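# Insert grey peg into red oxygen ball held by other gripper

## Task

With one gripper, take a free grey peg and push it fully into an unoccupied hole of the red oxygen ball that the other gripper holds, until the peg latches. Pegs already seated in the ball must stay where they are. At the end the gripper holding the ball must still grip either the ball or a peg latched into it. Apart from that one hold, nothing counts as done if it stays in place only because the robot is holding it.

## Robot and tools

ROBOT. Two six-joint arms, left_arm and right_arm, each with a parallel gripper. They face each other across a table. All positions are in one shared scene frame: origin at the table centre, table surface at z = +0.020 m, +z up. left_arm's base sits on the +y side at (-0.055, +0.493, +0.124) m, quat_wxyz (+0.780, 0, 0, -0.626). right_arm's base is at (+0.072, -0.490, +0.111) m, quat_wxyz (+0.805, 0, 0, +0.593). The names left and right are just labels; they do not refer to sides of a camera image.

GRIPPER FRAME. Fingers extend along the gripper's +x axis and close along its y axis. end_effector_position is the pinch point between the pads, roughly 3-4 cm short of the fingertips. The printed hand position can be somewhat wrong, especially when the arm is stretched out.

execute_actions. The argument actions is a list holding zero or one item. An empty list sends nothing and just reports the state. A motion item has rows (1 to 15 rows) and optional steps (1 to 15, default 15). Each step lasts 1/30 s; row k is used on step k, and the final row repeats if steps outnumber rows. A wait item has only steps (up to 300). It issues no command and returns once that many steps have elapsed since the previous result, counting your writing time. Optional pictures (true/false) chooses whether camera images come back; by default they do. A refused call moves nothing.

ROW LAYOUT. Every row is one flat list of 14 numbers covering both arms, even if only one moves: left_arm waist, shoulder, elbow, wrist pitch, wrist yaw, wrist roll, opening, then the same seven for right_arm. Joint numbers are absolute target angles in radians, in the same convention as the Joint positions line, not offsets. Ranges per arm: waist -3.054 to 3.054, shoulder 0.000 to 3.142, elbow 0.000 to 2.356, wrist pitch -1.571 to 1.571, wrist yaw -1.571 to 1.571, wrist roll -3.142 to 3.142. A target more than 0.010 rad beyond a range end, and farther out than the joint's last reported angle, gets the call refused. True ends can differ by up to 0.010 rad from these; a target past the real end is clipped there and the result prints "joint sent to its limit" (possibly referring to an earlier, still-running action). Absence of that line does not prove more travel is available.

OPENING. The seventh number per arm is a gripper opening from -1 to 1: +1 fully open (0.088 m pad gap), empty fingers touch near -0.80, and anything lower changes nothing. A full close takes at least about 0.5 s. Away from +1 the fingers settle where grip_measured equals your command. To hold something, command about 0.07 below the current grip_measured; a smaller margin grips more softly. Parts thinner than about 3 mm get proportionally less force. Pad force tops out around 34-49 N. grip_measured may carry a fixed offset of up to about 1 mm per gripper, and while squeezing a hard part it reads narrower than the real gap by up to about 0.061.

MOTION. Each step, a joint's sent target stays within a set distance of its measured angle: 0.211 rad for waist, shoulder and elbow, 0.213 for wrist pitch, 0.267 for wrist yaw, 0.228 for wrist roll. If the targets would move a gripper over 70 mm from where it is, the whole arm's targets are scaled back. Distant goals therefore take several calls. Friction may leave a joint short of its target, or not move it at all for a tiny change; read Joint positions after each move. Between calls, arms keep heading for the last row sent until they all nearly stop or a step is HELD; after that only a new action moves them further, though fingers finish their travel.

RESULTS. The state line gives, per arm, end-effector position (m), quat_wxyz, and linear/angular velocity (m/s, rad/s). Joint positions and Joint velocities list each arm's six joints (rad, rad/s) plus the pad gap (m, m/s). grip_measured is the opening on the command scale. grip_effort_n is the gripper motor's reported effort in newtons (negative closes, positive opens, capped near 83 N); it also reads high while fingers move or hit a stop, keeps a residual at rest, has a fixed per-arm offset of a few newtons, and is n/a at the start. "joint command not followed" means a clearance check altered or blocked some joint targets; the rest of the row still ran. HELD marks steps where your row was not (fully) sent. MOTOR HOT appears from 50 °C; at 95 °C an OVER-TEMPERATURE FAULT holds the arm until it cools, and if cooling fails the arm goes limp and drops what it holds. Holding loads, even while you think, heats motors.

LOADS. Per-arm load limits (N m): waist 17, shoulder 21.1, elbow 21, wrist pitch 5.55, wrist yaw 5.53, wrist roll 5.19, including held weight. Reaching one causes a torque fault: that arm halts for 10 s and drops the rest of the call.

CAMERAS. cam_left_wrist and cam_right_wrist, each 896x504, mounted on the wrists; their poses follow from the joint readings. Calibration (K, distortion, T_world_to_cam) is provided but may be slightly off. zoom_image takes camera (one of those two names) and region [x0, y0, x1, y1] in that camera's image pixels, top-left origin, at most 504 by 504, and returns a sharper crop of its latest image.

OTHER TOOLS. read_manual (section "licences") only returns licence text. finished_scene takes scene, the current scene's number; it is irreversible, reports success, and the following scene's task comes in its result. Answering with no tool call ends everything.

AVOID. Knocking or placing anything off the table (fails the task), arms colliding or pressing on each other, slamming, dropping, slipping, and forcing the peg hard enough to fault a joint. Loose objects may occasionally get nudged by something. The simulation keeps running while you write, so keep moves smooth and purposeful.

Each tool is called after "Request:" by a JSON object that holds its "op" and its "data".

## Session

Request:
{"op": "execute_actions", "data": {"actions": []}}

Scene clock: 0.00 s of 4400.00 s.
left_arm: end_effector_position=(+0.1140, +0.0934, +0.3195) grip_measured=-0.124 grip_effort_n=n/a end_effector_quat_wxyz=(+0.779, -0.001, -0.005, -0.627) end_effector_velocity=(+0.002, +0.002, +0.001) end_effector_angular_velocity=(+0.004, -0.006, +0.010) | right_arm: end_effector_position=(+0.1648, -0.1872, +0.4316) grip_measured=+1.000 grip_effort_n=n/a end_effector_quat_wxyz=(+0.805, +0.014, -0.020, +0.593) end_effector_velocity=(+0.003, -0.002, -0.001) end_effector_angular_velocity=(-0.009, -0.020, -0.016)
Joint positions: left_arm=[0.278 1.633 0.637 1.006 0.28  0.001 0.033] | right_arm=[ 0.006  0.852  0.643  0.257  0.005 -0.     0.088]
Joint velocities: left_arm=[ 0.002 -0.007 -0.002 -0.007 -0.007  0.007  0.   ] | right_arm=[-0.007 -0.007 -0.002 -0.007  0.007 -0.022  0.   ]
Heat: left arm: hottest wrist pitch 30 °C (+0.0 °C/min); right arm: hottest elbow 24 °C (+0.0 °C/min).
camera_calibration (this result's frames):
cam_left_wrist: T_world_to_cam=[[-0.974274, -0.224926, 0.0140571, 0.140018], [-0.0912704, 0.336772, -0.937152, 0.306657], [0.206056, -0.914326, -0.348637, 0.251053], [0, 0, 0, 1]] pos_world=[0.112673, 0.157765, 0.372942]

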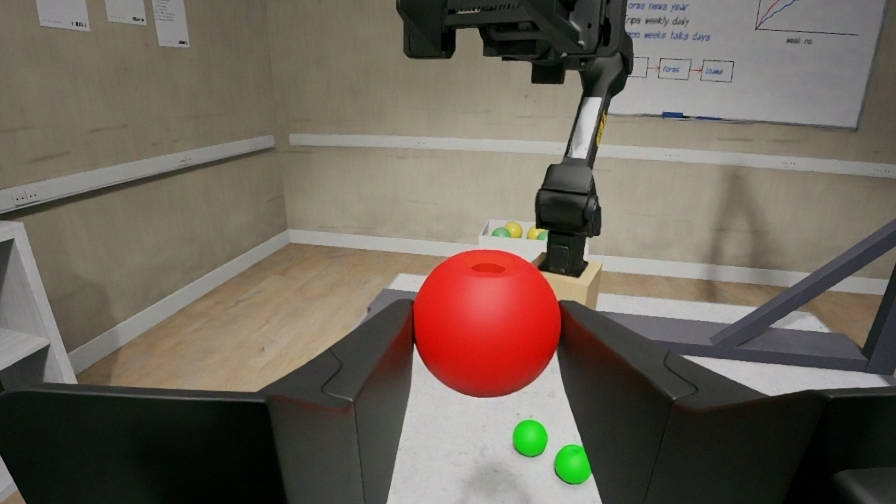

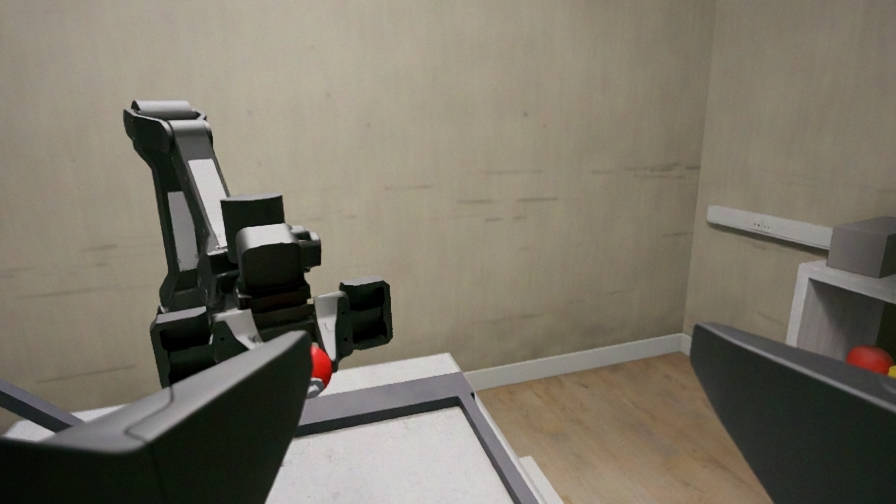

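Request:
{"op": "execute_actions", "data": {"actions": [{"rows": [
[0.277,1.633,0.637,1.004,0.279,0.001,-0.195, 0.007,0.853,0.643,0.254,0.005,0,1],
[0.274,1.633,0.637,0.999,0.277,0.001,-0.195, 0.009,0.855,0.645,0.245,0.005,0,1],
[0.269,1.633,0.637,0.990,0.273,0.001,-0.195, 0.013,0.859,0.647,0.231,0.005,0,1],
[0.262,1.633,0.637,0.977,0.268,0.001,-0.195, 0.019,0.865,0.650,0.211,0.005,0,1],
[0.253,1.633,0.637,0.962,0.261,0.001,-0.195, 0.026,0.872,0.654,0.186,0.005,0,1],
[0.242,1.633,0.637,0.943,0.253,0.001,-0.195, 0.034,0.880,0.658,0.156,0.005,0,1],
[0.230,1.633,0.637,0.921,0.244,0.001,-0.195, 0.044,0.890,0.663,0.121,0.005,0,1],
[0.216,1.633,0.637,0.897,0.233,0.001,-0.195, 0.055,0.901,0.669,0.082,0.005,0,1],
[0.201,1.633,0.637,0.870,0.221,0.001,-0.195, 0.067,0.913,0.675,0.039,0.005,0,1],
[0.185,1.633,0.637,0.841,0.209,0.001,-0.195, 0.080,0.927,0.682,-0.007,0.005,0,1],
[0.167,1.633,0.637,0.810,0.196,0.001,-0.195, 0.093,0.940,0.690,-0.057,0.005,0,1],
[0.149,1.633,0.637,0.778,0.182,0.001,-0.195, 0.108,0.955,0.697,-0.108,0.005,0,1],
[0.130,1.633,0.637,0.745,0.168,0.001,-0.195, 0.122,0.970,0.705,-0.162,0.005,0,1],
[0.111,1.633,0.637,0.710,0.153,0.001,-0.195, 0.138,0.985,0.713,-0.216,0.005,0,1],
[0.092,1.633,0.637,0.676,0.138,0.001,-0.195, 0.153,1.001,0.722,-0.272,0.005,0,1]
], "steps": 15}], "pictures": false}}

Request:
{"op": "execute_actions", "data": {"actions": [{"rows": [
[0.072,1.633,0.637,0.642,0.123,0.001,-0.195, 0.168,1.017,0.730,-0.327,0.005,0,1],
[0.053,1.633,0.637,0.607,0.108,0.001,-0.195, 0.184,1.032,0.738,-0.381,0.005,0,1],
[0.034,1.633,0.637,0.574,0.094,0.001,-0.195, 0.198,1.047,0.746,-0.435,0.005,0,1],
[0.016,1.633,0.637,0.542,0.080,0.001,-0.195, 0.213,1.062,0.753,-0.486,0.005,0,1],
[-0.002,1.633,0.637,0.511,0.067,0.001,-0.195, 0.227,1.076,0.761,-0.536,0.005,0,1],
[-0.018,1.633,0.637,0.482,0.055,0.001,-0.195, 0.239,1.089,0.768,-0.582,0.005,0,1],
[-0.033,1.633,0.637,0.455,0.043,0.001,-0.195, 0.251,1.101,0.774,-0.625,0.005,0,1],
[-0.047,1.633,0.637,0.431,0.032,0.001,-0.195, 0.262,1.112,0.780,-0.664,0.005,0,1],
[-0.059,1.633,0.637,0.409,0.023,0.001,-0.195, 0.272,1.122,0.785,-0.699,0.005,0,1],
[-0.070,1.633,0.637,0.390,0.015,0.001,-0.195, 0.280,1.130,0.789,-0.729,0.005,0,1],
[-0.079,1.633,0.637,0.375,0.008,0.001,-0.195, 0.287,1.137,0.793,-0.754,0.005,0,1],
[-0.086,1.633,0.637,0.362,0.003,0.001,-0.195, 0.293,1.143,0.796,-0.774,0.005,0,1],
[-0.091,1.633,0.637,0.353,-0.001,0.001,-0.195, 0.297,1.147,0.798,-0.788,0.005,0,1],
[-0.0935,1.633,0.637,0.348,-0.003,0.001,-0.195, 0.299,1.149,0.800,-0.797,0.005,0,1],
[-0.0945,1.633,0.637,0.346,-0.004,0.001,-0.195, 0.300,1.150,0.800,-0.800,0.005,0,1]
], "steps": 15}], "pictures": false}}

Request:
{"op": "execute_actions", "data": {"actions": [{"steps": 10}]}}

Scene clock: 18.50 s of 4400.00 s.
left_arm: end_effector_position=(+0.0712, +0.0819, +0.2663) grip_measured=-0.124 grip_effort_n=-83.5 end_effector_quat_wxyz=(+0.764, +0.060, +0.103, -0.635) end_effector_velocity=(-0.185, -0.014, -0.198) end_effector_angular_velocity=(+0.905, +0.241, -0.152) | right_arm: end_effector_position=(+0.1327, -0.1748, +0.3369) grip_measured=+1.000 grip_effort_n=-2.6 end_effector_quat_wxyz=(+0.756, -0.130, +0.156, +0.622) end_effector_velocity=(-0.150, -0.030, -0.334) end_effector_angular_velocity=(-1.701, +0.325, +0.455)
Joint positions: left_arm=[0.141 1.633 0.637 0.757 0.175 0.001 0.033] | right_arm=[ 0.114  0.958  0.692 -0.143  0.005 -0.     0.088]
Joint velocities: left_arm=[-0.559 -0.002 -0.002 -0.93  -0.418 -0.007 -0.   ] | right_arm=[ 0.432  0.437  0.222 -1.516 -0.022 -0.007  0.   ]
Heat: left arm: hottest wrist pitch 30 °C (+0.0 °C/min); right arm: hottest elbow 26 °C (+6.5 °C/min).
Steps of this call (steps 1 to 90: nothing new was sent; then 15.00 s passed at rest; steps 91 to 105: all 15 steps of this action). Readings (joint positions):
91: left_arm=[0.278 1.633 0.637 1.006 0.280 0.001] | right_arm=[0.006 0.852 0.643 0.257 0.005 -0.000]
92: left_arm=[0.278 1.633 0.637 1.006 0.280 0.001] | right_arm=[0.006 0.852 0.643 0.256 0.005 -0.000]
94: left_arm=[0.276 1.633 0.637 0.998 0.277 0.001] | right_arm=[0.008 0.852 0.643 0.242 0.005 -0.000]
98: left_arm=[0.249 1.633 0.637 0.944 0.254 0.001] | right_arm=[0.030 0.872 0.650 0.157 0.005 -0.000]
105: the state above

Scene clock: 19.00 s of 4400.00 s.
left_arm: end_effector_position=(-0.0033, +0.1001, +0.1896) grip_measured=-0.124 grip_effort_n=-83.5 end_effector_quat_wxyz=(+0.713, +0.202, +0.233, -0.630) end_effector_velocity=(-0.040, +0.028, -0.045) end_effector_angular_velocity=(+0.264, -0.040, -0.027) | right_arm: end_effector_position=(+0.0763, -0.2349, +0.2287) grip_measured=+1.000 grip_effort_n=-2.6 end_effector_quat_wxyz=(+0.605, -0.373, +0.376, +0.594) end_effector_velocity=(-0.028, -0.057, -0.042) end_effector_angular_velocity=(-0.428, -0.010, +0.126)
Joint positions: left_arm=[-0.083  1.633  0.637  0.37   0.01   0.001  0.033] | right_arm=[ 0.288  1.135  0.781 -0.763  0.005 -0.     0.088]
Joint velocities: left_arm=[-0.144 -0.002 -0.002 -0.256 -0.139 -0.007 -0.   ] | right_arm=[ 0.11   0.115  0.061 -0.374  0.007 -0.022  0.   ]
Heat: left arm: hottest wrist pitch 30 °C (+0.0 °C/min); right arm: hottest elbow 27 °C (+9.5 °C/min).
Steps of this call (steps 1 to 15: all 15 steps of this action). Readings (joint positions):
1: left_arm=[0.122 1.633 0.637 0.724 0.161 0.001] | right_arm=[0.128 0.973 0.700 -0.196 0.005 -0.000]
2: left_arm=[0.103 1.633 0.637 0.691 0.147 0.001] | right_arm=[0.143 0.989 0.707 -0.249 0.005 -0.000]
4: left_arm=[0.065 1.633 0.637 0.624 0.118 0.001] | right_arm=[0.173 1.019 0.722 -0.355 0.005 -0.000]
8: left_arm=[-0.006 1.633 0.637 0.502 0.066 0.001] | right_arm=[0.228 1.076 0.750 -0.552 0.005 -0.000]
15: the state above

Scene clock: 19.33 s of 4400.00 s.
left_arm: end_effector_position=(-0.0054, +0.1026, +0.1859) grip_measured=-0.124 grip_effort_n=-83.5 end_effector_quat_wxyz=(+0.711, +0.211, +0.238, -0.627) end_effector_velocity=(+0.000, +0.000, -0.001) end_effector_angular_velocity=(+0.008, -0.006, +0.015) | right_arm: end_effector_position=(+0.0743, -0.2397, +0.2265) grip_measured=+1.000 grip_effort_n=-2.6 end_effector_quat_wxyz=(+0.596, -0.385, +0.385, +0.590) end_effector_velocity=(-0.003, -0.005, -0.003) end_effector_angular_velocity=(-0.027, +0.005, +0.040)
Joint positions: left_arm=[-0.091  1.633  0.637  0.349 -0.     0.001  0.033] | right_arm=[ 0.296  1.142  0.789 -0.797  0.005 -0.     0.088]
Joint velocities: left_arm=[-0.007  0.002  0.002 -0.007 -0.022 -0.007 -0.   ] | right_arm=[-0.002  0.002 -0.002 -0.022 -0.022 -0.037  0.   ]
Heat: left arm: hottest wrist pitch 30 °C (+0.0 °C/min); right arm: hottest elbow 27 °C (+9.3 °C/min).
Steps of this call (steps 1 to 10: the robot went on to your last target). Readings (joint positions):
1: left_arm=[-0.086 1.633 0.637 0.363 0.007 0.001] | right_arm=[0.291 1.138 0.782 -0.774 0.005 -0.000]
2: left_arm=[-0.088 1.633 0.637 0.359 0.005 0.001] | right_arm=[0.293 1.140 0.784 -0.781 0.005 -0.000]
4: left_arm=[-0.090 1.633 0.637 0.354 0.002 0.001] | right_arm=[0.295 1.141 0.786 -0.790 0.005 -0.000]
8: left_arm=[-0.091 1.633 0.637 0.349 0.000 0.001] | right_arm=[0.296 1.142 0.789 -0.796 0.005 -0.000]
10: the state above
camera_calibration (this result's frames):
cam_left_wrist: T_world_to_cam=[[-0.989418, -0.144948, 0.00648065, 0.0207685], [-0.126326, 0.838607, -0.529888, 0.0401556], [0.0713717, -0.525099, -0.848043, 0.289655], [0, 0, 0, 1]] pos_world=[0.00494829, 0.121433, 0.266783]
cam_right_wrist: T_world_to_cam=[[0.999259, -0.0192137, -0.033352, -0.0593906], [-0.0229771, -0.992937, -0.116397, -0.179121], [-0.03088, 0.117077, -0.992643, 0.330164], [0, 0, 0, 1]] pos_world=[0.0654263, -0.217651, 0.304905]

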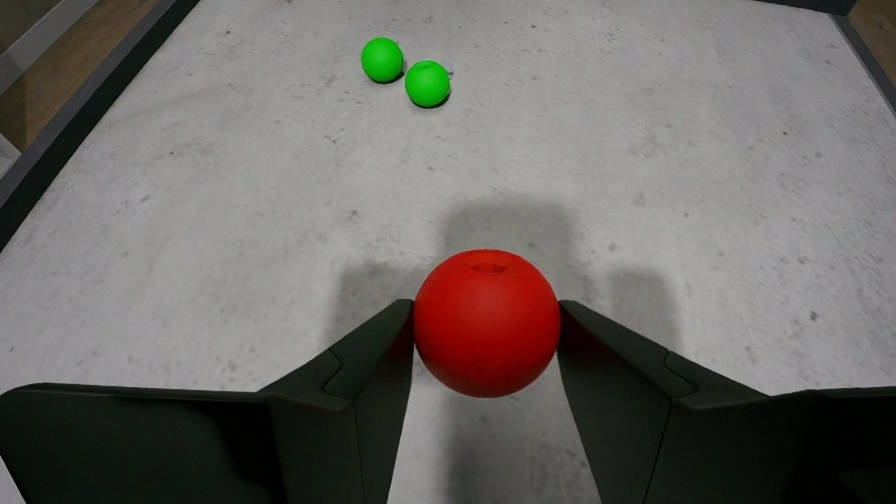

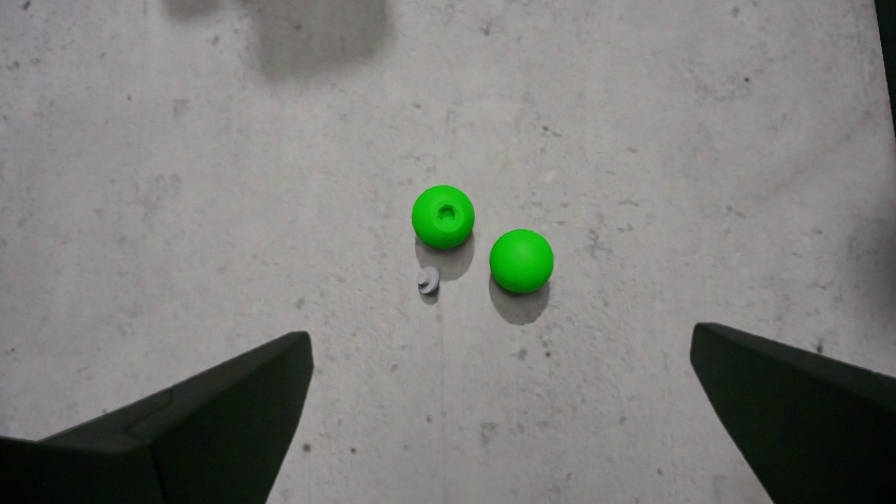

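Request:
{"op": "zoom_image", "data": {"camera": "cam_right_wrist", "region": [390, 240, 470, 320]}}

Request:
{"op": "zoom_image", "data": {"camera": "cam_left_wrist", "region": [400, 230, 580, 410]}}

Region (390, 240, 470, 320) of cam_right_wrist's 896x504 image, scaled by 6.300, with more detail than that image has.

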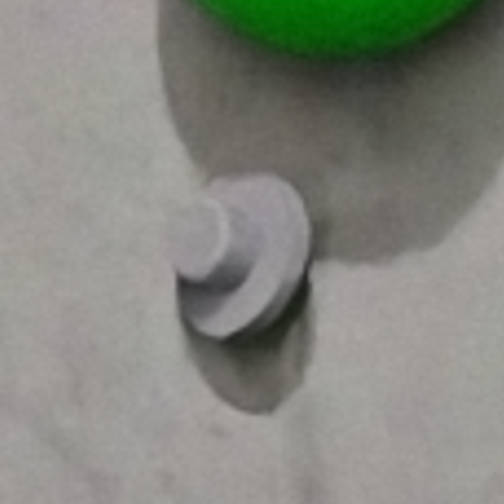

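Region (400, 230, 580, 410) of cam_left_wrist's 896x504 image, scaled by 2.800, with more detail than that image has.

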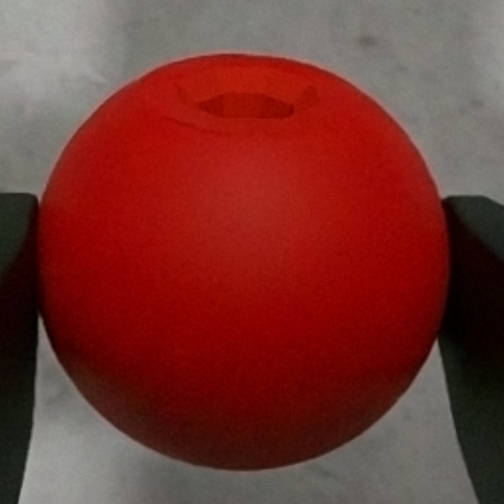

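Request:
{"op": "execute_actions", "data": {"actions": [{"rows": [
[-0.0945,1.633,0.637,0.346,-0.004,0.001,-0.195, 0.3003,1.1509,0.8005,-0.8003,0.0053,0.0017,0.999],
[-0.0945,1.633,0.637,0.346,-0.004,0.001,-0.195, 0.3013,1.1534,0.8020,-0.8014,0.0063,0.0070,0.996],
[-0.0945,1.633,0.637,0.346,-0.004,0.001,-0.195, 0.3029,1.1576,0.8045,-0.8031,0.0079,0.0156,0.991],
[-0.0945,1.633,0.637,0.346,-0.004,0.001,-0.195, 0.3051,1.1636,0.8081,-0.8055,0.0102,0.0277,0.983],
[-0.0945,1.633,0.637,0.346,-0.004,0.001,-0.195, 0.3080,1.1711,0.8126,-0.8085,0.0131,0.0432,0.974],
[-0.0945,1.633,0.637,0.346,-0.004,0.001,-0.195, 0.3114,1.1804,0.8181,-0.8123,0.0166,0.0621,0.962],
[-0.0945,1.633,0.637,0.346,-0.004,0.001,-0.195, 0.3155,1.1912,0.8245,-0.8167,0.0207,0.0843,0.949],
[-0.0945,1.633,0.637,0.346,-0.004,0.001,-0.195, 0.3202,1.2036,0.8319,-0.8217,0.0254,0.1097,0.934],
[-0.0945,1.633,0.637,0.346,-0.004,0.001,-0.195, 0.3255,1.2176,0.8402,-0.8273,0.0308,0.1383,0.916],
[-0.0945,1.633,0.637,0.346,-0.004,0.001,-0.195, 0.3313,1.2331,0.8494,-0.8336,0.0367,0.1700,0.897],
[-0.0945,1.633,0.637,0.346,-0.004,0.001,-0.195, 0.3377,1.2501,0.8595,-0.8405,0.0432,0.2047,0.876],
[-0.0945,1.633,0.637,0.346,-0.004,0.001,-0.195, 0.3446,1.2685,0.8704,-0.8479,0.0502,0.2424,0.853],
[-0.0945,1.633,0.637,0.346,-0.004,0.001,-0.195, 0.3521,1.2883,0.8822,-0.8559,0.0577,0.2828,0.829],
[-0.0945,1.633,0.637,0.346,-0.004,0.001,-0.195, 0.3600,1.3094,0.8947,-0.8644,0.0657,0.3260,0.803],
[-0.0945,1.633,0.637,0.346,-0.004,0.001,-0.195, 0.3685,1.3317,0.9080,-0.8735,0.0743,0.3717,0.775]
], "steps": 15}], "pictures": false}}

Request:
{"op": "execute_actions", "data": {"actions": [{"rows": [
[-0.0945,1.633,0.637,0.346,-0.004,0.001,-0.195, 0.3773,1.3553,0.9220,-0.8830,0.0832,0.4199,0.746],
[-0.0945,1.633,0.637,0.346,-0.004,0.001,-0.195, 0.3866,1.3800,0.9367,-0.8930,0.0927,0.4704,0.716],
[-0.0945,1.633,0.637,0.346,-0.004,0.001,-0.195, 0.3964,1.4058,0.9520,-0.9034,0.1025,0.5231,0.684],
[-0.0945,1.633,0.637,0.346,-0.004,0.001,-0.195, 0.4064,1.4326,0.9680,-0.9142,0.1127,0.5779,0.651],
[-0.0945,1.633,0.637,0.346,-0.004,0.001,-0.195, 0.4169,1.4603,0.9844,-0.9254,0.1233,0.6345,0.616],
[-0.0945,1.633,0.637,0.346,-0.004,0.001,-0.195, 0.4276,1.4888,1.0014,-0.9369,0.1341,0.6929,0.581],
[-0.0945,1.633,0.637,0.346,-0.004,0.001,-0.195, 0.4387,1.5181,1.0188,-0.9488,0.1453,0.7528,0.545],
[-0.0945,1.633,0.637,0.346,-0.004,0.001,-0.195, 0.4500,1.5481,1.0367,-0.9609,0.1567,0.8142,0.508],
[-0.0945,1.633,0.637,0.346,-0.004,0.001,-0.195, 0.4615,1.5788,1.0549,-0.9733,0.1684,0.8769,0.470],
[-0.0945,1.633,0.637,0.346,-0.004,0.001,-0.195, 0.4733,1.6099,1.0734,-0.9859,0.1803,0.9406,0.431],
[-0.0945,1.633,0.637,0.346,-0.004,0.001,-0.195, 0.4851,1.6415,1.0922,-0.9987,0.1923,1.0051,0.392],
[-0.0945,1.633,0.637,0.346,-0.004,0.001,-0.195, 0.4972,1.6734,1.1111,-1.0116,0.2045,1.0705,0.353],
[-0.0945,1.633,0.637,0.346,-0.004,0.001,-0.195, 0.5093,1.7056,1.1303,-1.0246,0.2168,1.1364,0.313],
[-0.0945,1.633,0.637,0.346,-0.004,0.001,-0.195, 0.5215,1.7380,1.1495,-1.0377,0.2291,1.2026,0.273],
[-0.0945,1.633,0.637,0.346,-0.004,0.001,-0.195, 0.5338,1.7705,1.1689,-1.0508,0.2415,1.269,0.233]
], "steps": 15}], "pictures": false}}

Request:
{"op": "execute_actions", "data": {"actions": [{"rows": [
[-0.0945,1.633,0.637,0.346,-0.004,0.001,-0.195, 0.5460,1.8030,1.1882,-1.0639,0.2539,1.3354,0.192],
[-0.0945,1.633,0.637,0.346,-0.004,0.001,-0.195, 0.5582,1.8354,1.2074,-1.0770,0.2662,1.4016,0.152],
[-0.0945,1.633,0.637,0.346,-0.004,0.001,-0.195, 0.5703,1.8676,1.2266,-1.0900,0.2785,1.4675,0.112],
[-0.0945,1.633,0.637,0.346,-0.004,0.001,-0.195, 0.5824,1.8995,1.2455,-1.1029,0.2907,1.5329,0.073],
[-0.0945,1.633,0.637,0.346,-0.004,0.001,-0.195, 0.5942,1.9311,1.2643,-1.1157,0.3027,1.5974,0.034],
[-0.0945,1.633,0.637,0.346,-0.004,0.001,-0.195, 0.6060,1.9622,1.2828,-1.1283,0.3146,1.6611,-0.005],
[-0.0945,1.633,0.637,0.346,-0.004,0.001,-0.195, 0.6175,1.9929,1.3010,-1.1407,0.3263,1.7238,-0.043],
[-0.0945,1.633,0.637,0.346,-0.004,0.001,-0.195, 0.6288,2.0229,1.3189,-1.1528,0.3377,1.7852,-0.080],
[-0.0945,1.633,0.637,0.346,-0.004,0.001,-0.195, 0.6399,2.0522,1.3363,-1.1647,0.3489,1.8451,-0.116],
[-0.0945,1.633,0.637,0.346,-0.004,0.001,-0.195, 0.6506,2.0807,1.3533,-1.1762,0.3597,1.9035,-0.151],
[-0.0945,1.633,0.637,0.346,-0.004,0.001,-0.195, 0.6611,2.1084,1.3697,-1.1874,0.3703,1.9601,-0.186],
[-0.0945,1.633,0.637,0.346,-0.004,0.001,-0.195, 0.6711,2.1352,1.3857,-1.1982,0.3805,2.0149,-0.219],
[-0.0945,1.633,0.637,0.346,-0.004,0.001,-0.195, 0.6809,2.1610,1.4010,-1.2086,0.3903,2.0676,-0.251],
[-0.0945,1.633,0.637,0.346,-0.004,0.001,-0.195, 0.6902,2.1857,1.4157,-1.2186,0.3998,2.1181,-0.281],
[-0.0945,1.633,0.637,0.346,-0.004,0.001,-0.195, 0.6990,2.2093,1.4297,-1.2281,0.4087,2.1663,-0.310]
], "steps": 15}], "pictures": false}}

Request:
{"op": "execute_actions", "data": {"actions": [{"rows": [
[-0.0945,1.633,0.637,0.346,-0.004,0.001,-0.195, 0.7075,2.2316,1.4430,-1.2372,0.4173,2.2120,-0.338],
[-0.0945,1.633,0.637,0.346,-0.004,0.001,-0.195, 0.7154,2.2527,1.4555,-1.2457,0.4253,2.2552,-0.364],
[-0.0945,1.633,0.637,0.346,-0.004,0.001,-0.195, 0.7229,2.2725,1.4673,-1.2537,0.4328,2.2956,-0.388],
[-0.0945,1.633,0.637,0.346,-0.004,0.001,-0.195, 0.7298,2.2909,1.4782,-1.2611,0.4398,2.3333,-0.411],
[-0.0945,1.633,0.637,0.346,-0.004,0.001,-0.195, 0.7362,2.3079,1.4883,-1.2680,0.4463,2.3680,-0.432],
[-0.0945,1.633,0.637,0.346,-0.004,0.001,-0.195, 0.7420,2.3234,1.4975,-1.2743,0.4522,2.3997,-0.451],
[-0.0945,1.633,0.637,0.346,-0.004,0.001,-0.195, 0.7473,2.3374,1.5058,-1.2799,0.4576,2.4283,-0.469],
[-0.0945,1.633,0.637,0.346,-0.004,0.001,-0.195, 0.7520,2.3498,1.5132,-1.2849,0.4623,2.4537,-0.484],
[-0.0945,1.633,0.637,0.346,-0.004,0.001,-0.195, 0.7561,2.3606,1.5196,-1.2893,0.4664,2.4759,-0.497],
[-0.0945,1.633,0.637,0.346,-0.004,0.001,-0.195, 0.7595,2.3699,1.5251,-1.2931,0.4699,2.4948,-0.509],
[-0.0945,1.633,0.637,0.346,-0.004,0.001,-0.195, 0.7624,2.3774,1.5296,-1.2961,0.4728,2.5103,-0.518],
[-0.0945,1.633,0.637,0.346,-0.004,0.001,-0.195, 0.7646,2.3834,1.5332,-1.2985,0.4751,2.5224,-0.526],
[-0.0945,1.633,0.637,0.346,-0.004,0.001,-0.195, 0.7662,2.3876,1.5357,-1.3002,0.4767,2.531,-0.531],
[-0.0945,1.633,0.637,0.346,-0.004,0.001,-0.195, 0.7672,2.3901,1.5372,-1.3013,0.4777,2.5363,-0.534],
[-0.0945,1.633,0.637,0.346,-0.004,0.001,-0.195, 0.7675,2.391,1.5377,-1.3016,0.478,2.538,-0.535]
], "steps": 15}], "pictures": false}}

Request:
{"op": "execute_actions", "data": {"actions": [{"steps": 10}]}}

Request:
{"op": "zoom_image", "data": {"camera": "cam_right_wrist", "region": [420, 200, 588, 368]}}

Scene clock: 74.67 s of 4400.00 s.
left_arm: end_effector_position=(-0.0055, +0.1027, +0.1858) grip_measured=-0.124 grip_effort_n=-83.5 end_effector_quat_wxyz=(+0.711, +0.211, +0.239, -0.627) end_effector_velocity=(-0.002, +0.003, -0.002) end_effector_angular_velocity=(+0.014, +0.024, +0.005) | right_arm: end_effector_position=(+0.0684, -0.2308, +0.2178) grip_measured=+0.838 grip_effort_n=-18.4 end_effector_quat_wxyz=(+0.628, -0.354, +0.469, +0.510) end_effector_velocity=(-0.022, +0.045, -0.039) end_effector_angular_velocity=(-0.380, +0.115, -0.978)
Joint positions: left_arm=[-0.091  1.633  0.637  0.348 -0.001  0.001  0.033] | right_arm=[ 0.346  1.274  0.869 -0.853  0.053  0.273  0.08 ]
Joint velocities: left_arm=[-0.002 -0.007 -0.002 -0.022  0.007 -0.022 -0.   ] | right_arm=[ 0.217  0.574  0.349 -0.212  0.242  1.179 -0.035]
Heat: left arm: hottest shoulder 30 °C (+0.0 °C/min); right arm: hottest elbow 30 °C (+4.0 °C/min).
Steps of this call (steps 1 to 30: the robot went on to your last target; steps 31 to 90: nothing new was sent; then 51.83 s passed at rest; steps 91 to 105: all 15 steps of this action). Readings (joint positions):
91: left_arm=[-0.091 1.633 0.637 0.348 -0.001 0.001] | right_arm=[0.296 1.143 0.789 -0.798 0.005 -0.000]
92: left_arm=[-0.091 1.633 0.637 0.348 -0.001 0.001] | right_arm=[0.297 1.143 0.789 -0.799 0.005 0.000]
94: left_arm=[-0.091 1.633 0.637 0.348 -0.001 0.001] | right_arm=[0.298 1.147 0.792 -0.801 0.005 0.009]
98: left_arm=[-0.091 1.633 0.637 0.348 -0.001 0.001] | right_arm=[0.308 1.172 0.807 -0.811 0.014 0.062]
105: the state above

Scene clock: 75.17 s of 4400.00 s.
left_arm: end_effector_position=(-0.0054, +0.1027, +0.1858) grip_measured=-0.124 grip_effort_n=-83.5 end_effector_quat_wxyz=(+0.711, +0.211, +0.238, -0.626) end_effector_velocity=(-0.000, +0.002, -0.001) end_effector_angular_velocity=(+0.007, +0.002, +0.008) | right_arm: end_effector_position=(+0.0466, -0.2039, +0.1809) grip_measured=+0.334 grip_effort_n=-18.4 end_effector_quat_wxyz=(+0.737, -0.243, +0.593, +0.215) end_effector_velocity=(-0.062, +0.055, -0.105) end_effector_angular_velocity=(-0.273, -0.446, -1.521)
Joint positions: left_arm=[-0.091  1.633  0.637  0.348 -0.001  0.001  0.033] | right_arm=[ 0.5    1.681  1.114 -1.017  0.209  1.107  0.055]
Joint velocities: left_arm=[-0.002 -0.002 -0.002 -0.007 -0.007 -0.007 -0.   ] | right_arm=[ 0.359  0.945  0.564 -0.374  0.359  1.927 -0.057]
Heat: left arm: hottest shoulder 30 °C (+0.0 °C/min); right arm: hottest elbow 30 °C (+4.1 °C/min).
Steps of this call (steps 1 to 15: all 15 steps of this action). Readings (joint positions):
1: left_arm=[-0.091 1.633 0.637 0.348 -0.001 0.001] | right_arm=[0.354 1.295 0.881 -0.861 0.061 0.314]
2: left_arm=[-0.091 1.633 0.637 0.348 -0.001 0.001] | right_arm=[0.362 1.316 0.894 -0.870 0.069 0.359]
4: left_arm=[-0.091 1.633 0.637 0.348 -0.001 0.001] | right_arm=[0.380 1.363 0.922 -0.889 0.087 0.454]
8: left_arm=[-0.091 1.633 0.637 0.348 -0.001 0.001] | right_arm=[0.420 1.469 0.986 -0.931 0.127 0.671]
15: the state above

Scene clock: 75.67 s of 4400.00 s.
left_arm: end_effector_position=(-0.0054, +0.1027, +0.1858) grip_measured=-0.124 grip_effort_n=-83.5 end_effector_quat_wxyz=(+0.711, +0.211, +0.238, -0.626) end_effector_velocity=(+0.002, +0.004, -0.004) end_effector_angular_velocity=(+0.020, +0.016, +0.022) | right_arm: end_effector_position=(+0.0141, -0.1857, +0.1220) grip_measured=-0.228 grip_effort_n=-18.8 end_effector_quat_wxyz=(+0.856, -0.060, +0.509, -0.073) end_effector_velocity=(-0.059, +0.016, -0.114) end_effector_angular_velocity=(+0.253, -0.742, -0.946)
Joint positions: left_arm=[-0.091  1.633  0.637  0.348 -0.001  0.001  0.033] | right_arm=[ 0.672  2.133  1.384 -1.201  0.381  2.035  0.028]
Joint velocities: left_arm=[ 0.002 -0.002 -0.002 -0.022 -0.007 -0.022 -0.   ] | right_arm=[ 0.286  0.759  0.452 -0.3    0.271  1.546 -0.046]
Heat: left arm: hottest shoulder 30 °C (+0.0 °C/min); right arm: hottest elbow 30 °C (+4.0 °C/min).
Steps of this call (steps 1 to 15: all 15 steps of this action). Readings (joint positions):
1: left_arm=[-0.091 1.633 0.637 0.348 -0.001 0.001] | right_arm=[0.512 1.712 1.133 -1.030 0.221 1.173]
2: left_arm=[-0.091 1.633 0.637 0.348 -0.001 0.001] | right_arm=[0.524 1.744 1.152 -1.043 0.233 1.238]
4: left_arm=[-0.091 1.633 0.637 0.348 -0.001 0.001] | right_arm=[0.548 1.808 1.190 -1.069 0.258 1.369]
8: left_arm=[-0.091 1.633 0.637 0.348 -0.001 0.001] | right_arm=[0.596 1.934 1.265 -1.121 0.305 1.628]
15: the state above

Scene clock: 76.17 s of 4400.00 s.
left_arm: end_effector_position=(-0.0054, +0.1027, +0.1858) grip_measured=-0.124 grip_effort_n=-83.5 end_effector_quat_wxyz=(+0.711, +0.211, +0.238, -0.626) end_effector_velocity=(-0.002, +0.003, -0.004) end_effector_angular_velocity=(+0.021, +0.013, -0.004) | right_arm: end_effector_position=(-0.0034, -0.1840, +0.0853) grip_measured=-0.518 grip_effort_n=-18.4 end_effector_quat_wxyz=(+0.897, +0.067, +0.407, -0.158) end_effector_velocity=(-0.008, -0.005, -0.024) end_effector_angular_velocity=(+0.065, -0.140, -0.126)
Joint positions: left_arm=[-0.091  1.633  0.637  0.348 -0.001  0.001  0.033] | right_arm=[ 0.762  2.368  1.522 -1.295  0.47   2.513  0.014]
Joint velocities: left_arm=[-0.002 -0.002 -0.002 -0.022  0.007 -0.007 -0.   ] | right_arm=[ 0.046  0.134  0.066 -0.051  0.037  0.256 -0.008]
Heat: left arm: hottest shoulder 30 °C (+0.0 °C/min); right arm: hottest elbow 30 °C (+4.1 °C/min).
Steps of this call (steps 1 to 15: all 15 steps of this action). Readings (joint positions):
1: left_arm=[-0.091 1.633 0.637 0.348 -0.001 0.001] | right_arm=[0.682 2.158 1.399 -1.211 0.391 2.086]
2: left_arm=[-0.091 1.633 0.637 0.348 -0.001 0.001] | right_arm=[0.691 2.182 1.413 -1.221 0.400 2.135]
4: left_arm=[-0.091 1.633 0.637 0.348 -0.001 0.001] | right_arm=[0.708 2.227 1.439 -1.238 0.416 2.225]
8: left_arm=[-0.091 1.633 0.637 0.348 -0.001 0.001] | right_arm=[0.735 2.299 1.482 -1.267 0.444 2.373]
15: the state above

Scene clock: 76.50 s of 4400.00 s.
left_arm: end_effector_position=(-0.0054, +0.1027, +0.1858) grip_measured=-0.124 grip_effort_n=-83.5 end_effector_quat_wxyz=(+0.711, +0.211, +0.238, -0.626) end_effector_velocity=(-0.000, +0.002, -0.003) end_effector_angular_velocity=(+0.010, +0.015, +0.017) | right_arm: end_effector_position=(-0.0038, -0.1832, +0.0847) grip_measured=-0.532 grip_effort_n=-18.4 end_effector_quat_wxyz=(+0.898, +0.075, +0.402, -0.161) end_effector_velocity=(-0.000, -0.004, +0.002) end_effector_angular_velocity=(-0.037, +0.014, +0.002)
Joint positions: left_arm=[-0.091  1.633  0.637  0.348 -0.001  0.001  0.033] | right_arm=[ 0.764  2.375  1.53  -1.3    0.475  2.535  0.013]
Joint velocities: left_arm=[-0.002  0.002 -0.002 -0.007 -0.007 -0.022 -0.   ] | right_arm=[-0.002 -0.002  0.002 -0.022 -0.022 -0.022 -0.   ]
Heat: left arm: hottest shoulder 30 °C (+0.0 °C/min); right arm: hottest elbow 30 °C (+4.0 °C/min).
Steps of this call (steps 1 to 10: the robot went on to your last target). Readings (joint positions):
1: left_arm=[-0.091 1.633 0.637 0.348 -0.001 0.001] | right_arm=[0.763 2.371 1.524 -1.296 0.471 2.520]
2: left_arm=[-0.091 1.633 0.637 0.348 -0.001 0.001] | right_arm=[0.764 2.373 1.526 -1.298 0.472 2.525]
4: left_arm=[-0.091 1.633 0.637 0.348 -0.001 0.001] | right_arm=[0.764 2.375 1.527 -1.299 0.474 2.530]
8: left_arm=[-0.091 1.633 0.637 0.348 -0.001 0.001] | right_arm=[0.764 2.375 1.529 -1.300 0.474 2.534]
10: the state above
camera_calibration (this result's frames):
cam_left_wrist: T_world_to_cam=[[-0.989387, -0.145178, 0.00600582, 0.0208478], [-0.126325, 0.839009, -0.52925, 0.0398394], [0.0717965, -0.524392, -0.848445, 0.2896], [0, 0, 0, 1]] pos_world=[0.00486697, 0.121465, 0.266669]
cam_right_wrist: T_world_to_cam=[[-0.348943, -0.936047, -0.0453265, -0.157083], [-0.846851, 0.335667, -0.412517, 0.124019], [0.40135, -0.10556, -0.909822, 0.134152], [0, 0, 0, 1]] pos_world=[-0.00362878, -0.174505, 0.166095]

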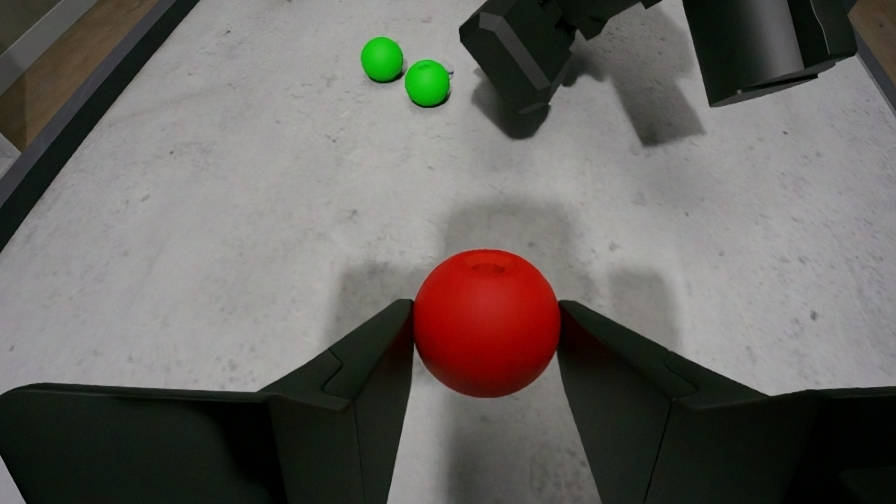

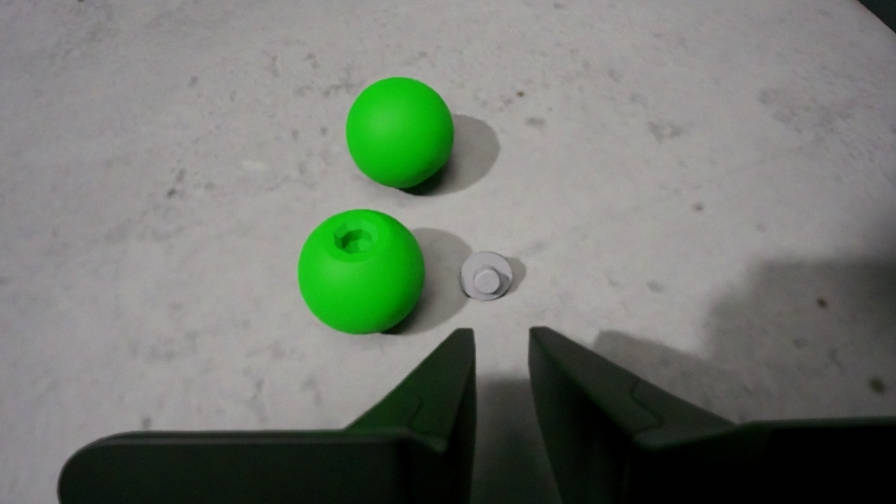

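Region (420, 200, 588, 368) of cam_right_wrist's 896x504 image, scaled by 3.000, with more detail than that image has.

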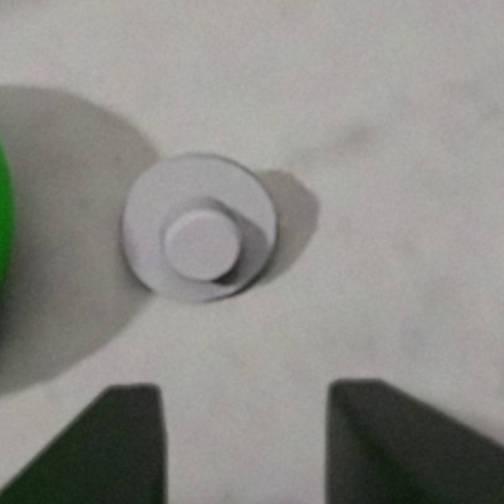

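Request:
{"op": "execute_actions", "data": {"actions": [{"rows": [
[-0.0945,1.633,0.637,0.346,-0.004,0.001,-0.195, 0.7672,2.391,1.5370,-1.3008,0.4782,2.5377,-0.535],
[-0.0945,1.633,0.637,0.346,-0.004,0.001,-0.195, 0.7662,2.3911,1.5347,-1.2984,0.4786,2.5366,-0.535],
[-0.0945,1.633,0.637,0.346,-0.004,0.001,-0.195, 0.7647,2.3911,1.5311,-1.2944,0.4793,2.5349,-0.535],
[-0.0945,1.633,0.637,0.346,-0.004,0.001,-0.195, 0.7625,2.3912,1.5262,-1.2890,0.4804,2.5327,-0.535],
[-0.0945,1.633,0.637,0.346,-0.004,0.001,-0.195, 0.7599,2.3914,1.5200,-1.2823,0.4816,2.5298,-0.535],
[-0.0945,1.633,0.637,0.346,-0.004,0.001,-0.195, 0.7567,2.3915,1.5128,-1.2744,0.4831,2.5265,-0.535],
[-0.0945,1.633,0.637,0.346,-0.004,0.001,-0.195, 0.7532,2.3917,1.5047,-1.2656,0.4847,2.5227,-0.535],
[-0.0945,1.633,0.637,0.346,-0.004,0.001,-0.195, 0.7495,2.3919,1.4960,-1.2560,0.4865,2.5187,-0.535],
[-0.0945,1.633,0.637,0.346,-0.004,0.001,-0.195, 0.7455,2.3921,1.4868,-1.2459,0.4884,2.5144,-0.535],
[-0.0945,1.633,0.637,0.346,-0.004,0.001,-0.195, 0.7414,2.3923,1.4774,-1.2356,0.4904,2.510,-0.535],
[-0.0945,1.633,0.637,0.346,-0.004,0.001,-0.195, 0.7373,2.3924,1.4679,-1.2253,0.4923,2.5056,-0.535],
[-0.0945,1.633,0.637,0.346,-0.004,0.001,-0.195, 0.7333,2.3926,1.4587,-1.2152,0.4942,2.5013,-0.535],
[-0.0945,1.633,0.637,0.346,-0.004,0.001,-0.195, 0.7296,2.3928,1.4500,-1.2056,0.4960,2.4973,-0.535],
[-0.0945,1.633,0.637,0.346,-0.004,0.001,-0.195, 0.7261,2.3930,1.4419,-1.1968,0.4976,2.4935,-0.535],
[-0.0945,1.633,0.637,0.346,-0.004,0.001,-0.195, 0.7229,2.3931,1.4347,-1.1889,0.4991,2.4902,-0.535]
], "steps": 15}], "pictures": false}}

Request:
{"op": "execute_actions", "data": {"actions": [{"rows": [
[-0.0945,1.633,0.637,0.346,-0.004,0.001,-0.195, 0.7203,2.3933,1.4285,-1.1822,0.5003,2.4873,-0.535],
[-0.0945,1.633,0.637,0.346,-0.004,0.001,-0.195, 0.7181,2.3934,1.4236,-1.1768,0.5014,2.4851,-0.535],
[-0.0945,1.633,0.637,0.346,-0.004,0.001,-0.195, 0.7166,2.3934,1.4200,-1.1728,0.5021,2.4834,-0.535],
[-0.0945,1.633,0.637,0.346,-0.004,0.001,-0.195, 0.7156,2.3935,1.4177,-1.1704,0.5025,2.4823,-0.535],
[-0.0945,1.633,0.637,0.346,-0.004,0.001,-0.195, 0.7153,2.3935,1.417,-1.1696,0.5027,2.482,-0.535]
], "steps": 15}]}}

Request:
{"op": "zoom_image", "data": {"camera": "cam_right_wrist", "region": [430, 250, 570, 390]}}

Scene clock: 97.47 s of 4400.00 s.
left_arm: end_effector_position=(-0.0054, +0.1027, +0.1858) grip_measured=-0.124 grip_effort_n=-83.5 end_effector_quat_wxyz=(+0.711, +0.211, +0.238, -0.626) end_effector_velocity=(+0.002, +0.003, -0.001) end_effector_angular_velocity=(+0.006, +0.014, +0.022) | right_arm: end_effector_position=(+0.0096, -0.1854, +0.0692) grip_measured=-0.532 grip_effort_n=-18.8 end_effector_quat_wxyz=(+0.898, +0.075, +0.404, -0.158) end_effector_velocity=(+0.057, -0.026, -0.051) end_effector_angular_velocity=(-0.053, -0.010, -0.029)
Joint positions: left_arm=[-0.091  1.633  0.637  0.348 -0.001  0.001  0.033] | right_arm=[ 0.735  2.378  1.464 -1.212  0.492  2.502  0.013]
Joint velocities: left_arm=[ 0.002 -0.007 -0.007 -0.007 -0.007 -0.022 -0.   ] | right_arm=[-0.12   0.012 -0.252  0.256  0.037 -0.095 -0.   ]
Heat: left arm: hottest shoulder 31 °C (+1.0 °C/min); right arm: hottest elbow 28 °C (+0.0 °C/min).
Steps of this call (steps 1 to 30: the robot went on to your last target; steps 31 to 90: nothing new was sent; then 17.47 s passed at rest; steps 91 to 105: all 15 steps of this action). Readings (joint positions):
91: left_arm=[-0.091 1.633 0.637 0.348 -0.001 0.001] | right_arm=[0.764 2.376 1.530 -1.300 0.475 2.536]
92: left_arm=[-0.091 1.633 0.637 0.348 -0.001 0.001] | right_arm=[0.764 2.376 1.530 -1.300 0.475 2.536]
94: left_arm=[-0.091 1.633 0.637 0.348 -0.001 0.001] | right_arm=[0.764 2.376 1.530 -1.299 0.476 2.536]
98: left_arm=[-0.091 1.633 0.637 0.348 -0.001 0.001] | right_arm=[0.762 2.376 1.523 -1.275 0.480 2.529]
105: the state above

Scene clock: 97.97 s of 4400.00 s.
left_arm: end_effector_position=(-0.0054, +0.1027, +0.1858) grip_measured=-0.124 grip_effort_n=-83.5 end_effector_quat_wxyz=(+0.711, +0.211, +0.238, -0.626) end_effector_velocity=(-0.002, +0.001, -0.001) end_effector_angular_velocity=(+0.004, +0.023, +0.005) | right_arm: end_effector_position=(+0.0179, -0.1891, +0.0615) grip_measured=-0.532 grip_effort_n=-18.4 end_effector_quat_wxyz=(+0.899, +0.072, +0.403, -0.159) end_effector_velocity=(+0.004, -0.000, -0.002) end_effector_angular_velocity=(-0.023, +0.002, +0.024)
Joint positions: left_arm=[-0.091  1.633  0.637  0.348 -0.001  0.001  0.033] | right_arm=[ 0.718  2.38   1.427 -1.172  0.5    2.484  0.013]
Joint velocities: left_arm=[-0.002 -0.002 -0.002 -0.007  0.007 -0.022 -0.   ] | right_arm=[-0.007  0.002 -0.007  0.007  0.007 -0.037  0.   ]
Heat: left arm: hottest shoulder 31 °C (+1.0 °C/min); right arm: hottest elbow 28 °C (+0.0 °C/min).
Steps of this call (steps 1 to 15: all 15 steps of this action). Readings (joint positions):
1: left_arm=[-0.091 1.633 0.637 0.348 -0.001 0.001] | right_arm=[0.731 2.378 1.456 -1.204 0.493 2.498]
2: left_arm=[-0.091 1.633 0.637 0.348 -0.001 0.001] | right_arm=[0.728 2.379 1.449 -1.197 0.495 2.495]
4: left_arm=[-0.091 1.633 0.637 0.348 -0.001 0.001] | right_arm=[0.722 2.380 1.438 -1.185 0.497 2.490]
8: left_arm=[-0.091 1.633 0.637 0.348 -0.001 0.001] | right_arm=[0.718 2.380 1.428 -1.175 0.499 2.486]
15: the state above
camera_calibration (this result's frames):
cam_left_wrist: T_world_to_cam=[[-0.989387, -0.145178, 0.00600582, 0.0208478], [-0.126325, 0.839009, -0.52925, 0.0398394], [0.0717965, -0.524392, -0.848445, 0.2896], [0, 0, 0, 1]] pos_world=[0.00486697, 0.121465, 0.266669]
cam_right_wrist: T_world_to_cam=[[-0.343979, -0.938085, -0.0409397, -0.156815], [-0.849221, 0.329405, -0.412693, 0.133675], [0.400627, -0.107191, -0.90995, 0.103429], [0, 0, 0, 1]] pos_world=[0.0181423, -0.180053, 0.142862]

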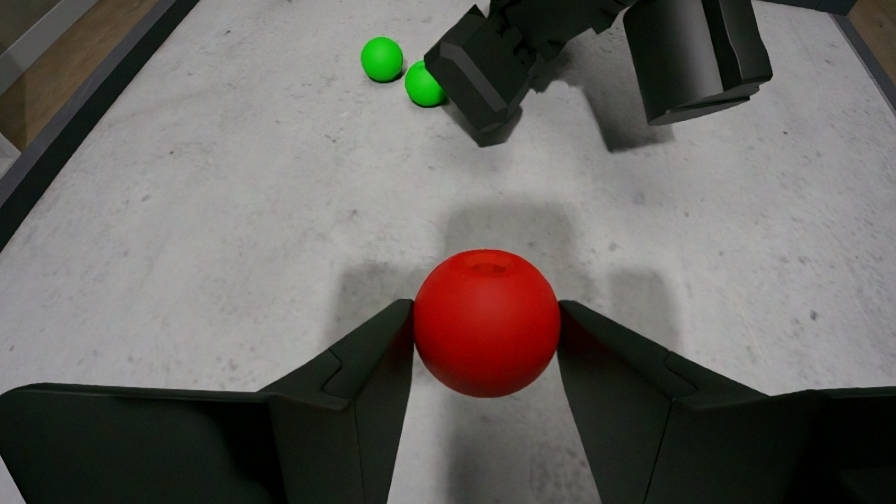

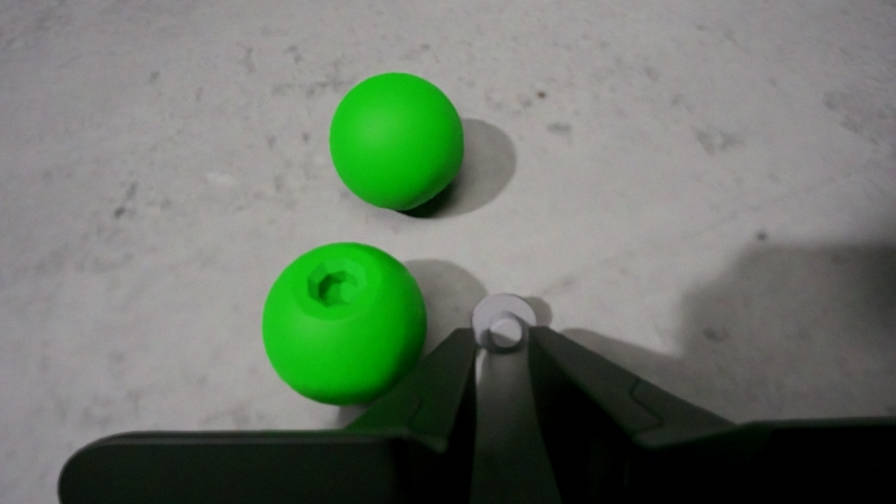

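Region (430, 250, 570, 390) of cam_right_wrist's 896x504 image, scaled by 3.600, with more detail than that image has.

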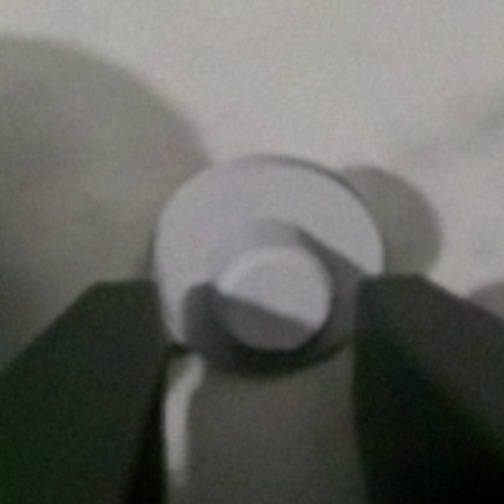

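Request:
{"op": "execute_actions", "data": {"actions": [{"rows": [
[-0.0945,1.633,0.637,0.346,-0.004,0.001,-0.195, 0.7152,2.392,1.4167,-1.1692,0.5028,2.4819,-0.535],
[-0.0945,1.633,0.637,0.346,-0.004,0.001,-0.195, 0.7149,2.3905,1.4156,-1.1681,0.5029,2.4816,-0.535],
[-0.0945,1.633,0.637,0.346,-0.004,0.001,-0.195, 0.7144,2.389,1.4139,-1.1663,0.5032,2.481,-0.535],
[-0.0945,1.633,0.637,0.346,-0.004,0.001,-0.195, 0.7138,2.388,1.4117,-1.1639,0.5035,2.4803,-0.535],
[-0.0945,1.633,0.637,0.346,-0.004,0.001,-0.195, 0.7130,2.388,1.409,-1.161,0.5039,2.4795,-0.535],
[-0.0945,1.633,0.637,0.346,-0.004,0.001,-0.195, 0.7121,2.388,1.4059,-1.1577,0.5044,2.4785,-0.535],
[-0.0945,1.633,0.637,0.346,-0.004,0.001,-0.195, 0.7111,2.388,1.4027,-1.1542,0.5049,2.4775,-0.535],
[-0.0945,1.633,0.637,0.346,-0.004,0.001,-0.195, 0.7102,2.388,1.3993,-1.1506,0.5054,2.4765,-0.535],
[-0.0945,1.633,0.637,0.346,-0.004,0.001,-0.195, 0.7092,2.388,1.3961,-1.1471,0.5059,2.4755,-0.535],
[-0.0945,1.633,0.637,0.346,-0.004,0.001,-0.195, 0.7083,2.388,1.393,-1.1438,0.5064,2.4745,-0.535],
[-0.0945,1.633,0.637,0.346,-0.004,0.001,-0.195, 0.7075,2.388,1.3903,-1.1409,0.5068,2.4737,-0.535],
[-0.0945,1.633,0.637,0.346,-0.004,0.001,-0.195, 0.7069,2.388,1.3881,-1.1385,0.5071,2.473,-0.535],
[-0.0945,1.633,0.637,0.346,-0.004,0.001,-0.195, 0.7064,2.388,1.3864,-1.1367,0.5074,2.4724,-0.535],
[-0.0945,1.633,0.637,0.346,-0.004,0.001,-0.195, 0.7061,2.388,1.3853,-1.1356,0.5075,2.4721,-0.535],
[-0.0945,1.633,0.637,0.346,-0.004,0.001,-0.195, 0.7060,2.388,1.385,-1.1352,0.5076,2.472,-0.535]
], "steps": 15}], "pictures": false}}

Request:
{"op": "execute_actions", "data": {"actions": [{"steps": 8}]}}

Request:
{"op": "zoom_image", "data": {"camera": "cam_right_wrist", "region": [430, 260, 570, 400]}}

Scene clock: 119.10 s of 4400.00 s.
left_arm: end_effector_position=(-0.0054, +0.1027, +0.1858) grip_measured=-0.124 grip_effort_n=-83.5 end_effector_quat_wxyz=(+0.711, +0.211, +0.238, -0.626) end_effector_velocity=(-0.002, +0.003, -0.003) end_effector_angular_velocity=(+0.011, +0.012, -0.004) | right_arm: end_effector_position=(+0.0228, -0.1926, +0.0562) grip_measured=-0.532 grip_effort_n=-18.4 end_effector_quat_wxyz=(+0.899, +0.070, +0.402, -0.160) end_effector_velocity=(+0.010, -0.013, -0.001) end_effector_angular_velocity=(-0.054, -0.019, +0.008)
Joint positions: left_arm=[-0.091  1.633  0.637  0.348 -0.001  0.001  0.033] | right_arm=[ 0.71   2.38   1.397 -1.142  0.505  2.476  0.013]
Joint velocities: left_arm=[-0.002 -0.002 -0.007 -0.007  0.007 -0.007 -0.   ] | right_arm=[-0.012 -0.002 -0.042 -0.007  0.007 -0.022 -0.   ]
Heat: left arm: hottest shoulder 31 °C (+1.0 °C/min); right arm: hottest shoulder 27 °C (-3.0 °C/min).
Steps of this call (steps 1 to 15: the robot went on to your last target; steps 16 to 90: nothing new was sent; then 17.63 s passed at rest; steps 91 to 105: all 15 steps of this action). Readings (joint positions):
91: left_arm=[-0.091 1.633 0.637 0.348 -0.001 0.001] | right_arm=[0.718 2.380 1.426 -1.171 0.500 2.484]
92: left_arm=[-0.091 1.633 0.637 0.348 -0.001 0.001] | right_arm=[0.718 2.380 1.426 -1.171 0.500 2.484]
94: left_arm=[-0.091 1.633 0.637 0.348 -0.001 0.001] | right_arm=[0.718 2.380 1.425 -1.169 0.500 2.484]
98: left_arm=[-0.091 1.633 0.637 0.348 -0.001 0.001] | right_arm=[0.716 2.380 1.416 -1.160 0.501 2.481]
105: the state above

Scene clock: 119.37 s of 4400.00 s.
left_arm: end_effector_position=(-0.0054, +0.1027, +0.1858) grip_measured=-0.124 grip_effort_n=-83.5 end_effector_quat_wxyz=(+0.711, +0.211, +0.238, -0.626) end_effector_velocity=(-0.002, -0.001, +0.001) end_effector_angular_velocity=(-0.009, +0.012, +0.012) | right_arm: end_effector_position=(+0.0231, -0.1928, +0.0558) grip_measured=-0.532 grip_effort_n=-18.4 end_effector_quat_wxyz=(+0.899, +0.070, +0.401, -0.159) end_effector_velocity=(+0.003, -0.007, +0.001) end_effector_angular_velocity=(-0.036, -0.005, -0.001)
Joint positions: left_arm=[-0.091  1.633  0.637  0.348 -0.001  0.001  0.033] | right_arm=[ 0.71   2.38   1.395 -1.139  0.506  2.475  0.013]
Joint velocities: left_arm=[-0.007 -0.002 -0.002  0.007 -0.007 -0.022 -0.   ] | right_arm=[-0.002  0.002 -0.007 -0.022 -0.007 -0.007 -0.   ]
Heat: left arm: hottest shoulder 31 °C (+1.0 °C/min); right arm: hottest shoulder 27 °C (-3.0 °C/min).
Steps of this call (steps 1 to 8: the robot went on to your last target). Readings (joint positions):
1: left_arm=[-0.091 1.633 0.637 0.348 -0.001 0.001] | right_arm=[0.710 2.380 1.396 -1.141 0.505 2.475]
2: left_arm=[-0.091 1.633 0.637 0.348 -0.001 0.001] | right_arm=[0.710 2.380 1.396 -1.140 0.505 2.475]
4: left_arm=[-0.091 1.633 0.637 0.348 -0.001 0.001] | right_arm=[0.710 2.380 1.395 -1.140 0.505 2.475]
8: the state above
camera_calibration (this result's frames):
cam_left_wrist: T_world_to_cam=[[-0.989387, -0.145178, 0.00600582, 0.0208478], [-0.126325, 0.839009, -0.52925, 0.0398394], [0.0717965, -0.524392, -0.848445, 0.2896], [0, 0, 0, 1]] pos_world=[0.00486697, 0.121465, 0.266669]
cam_right_wrist: T_world_to_cam=[[-0.341818, -0.938979, -0.0384656, -0.159161], [-0.849045, 0.326107, -0.415665, 0.136555], [0.402844, -0.109422, -0.908704, 0.0952268], [0, 0, 0, 1]] pos_world=[0.023176, -0.183561, 0.137172]

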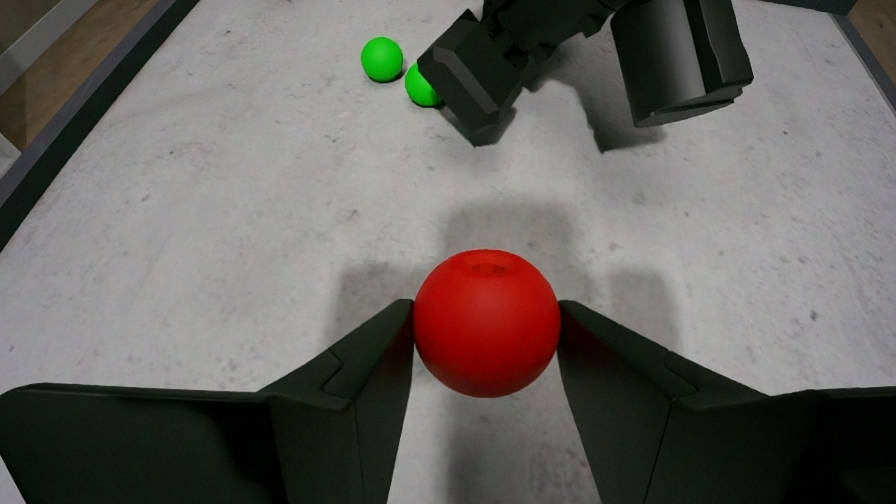

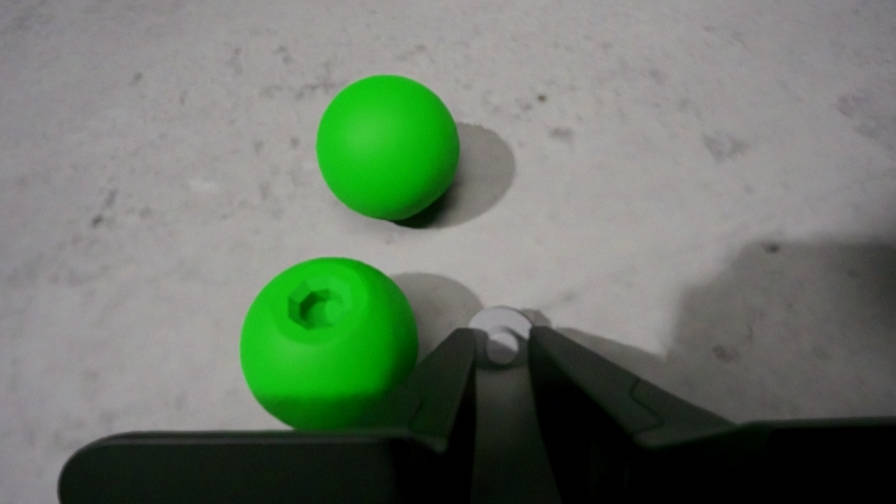

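Region (430, 260, 570, 400) of cam_right_wrist's 896x504 image, scaled by 3.600, with more detail than that image has.

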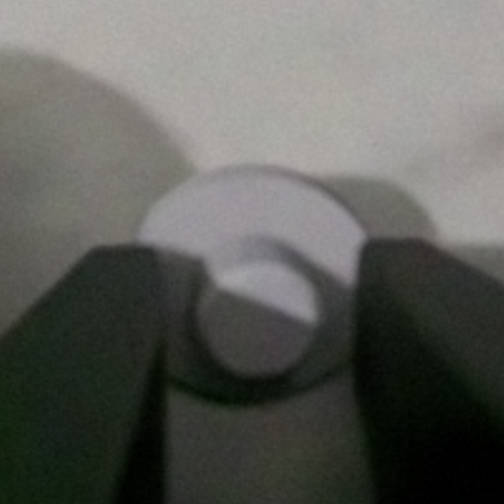

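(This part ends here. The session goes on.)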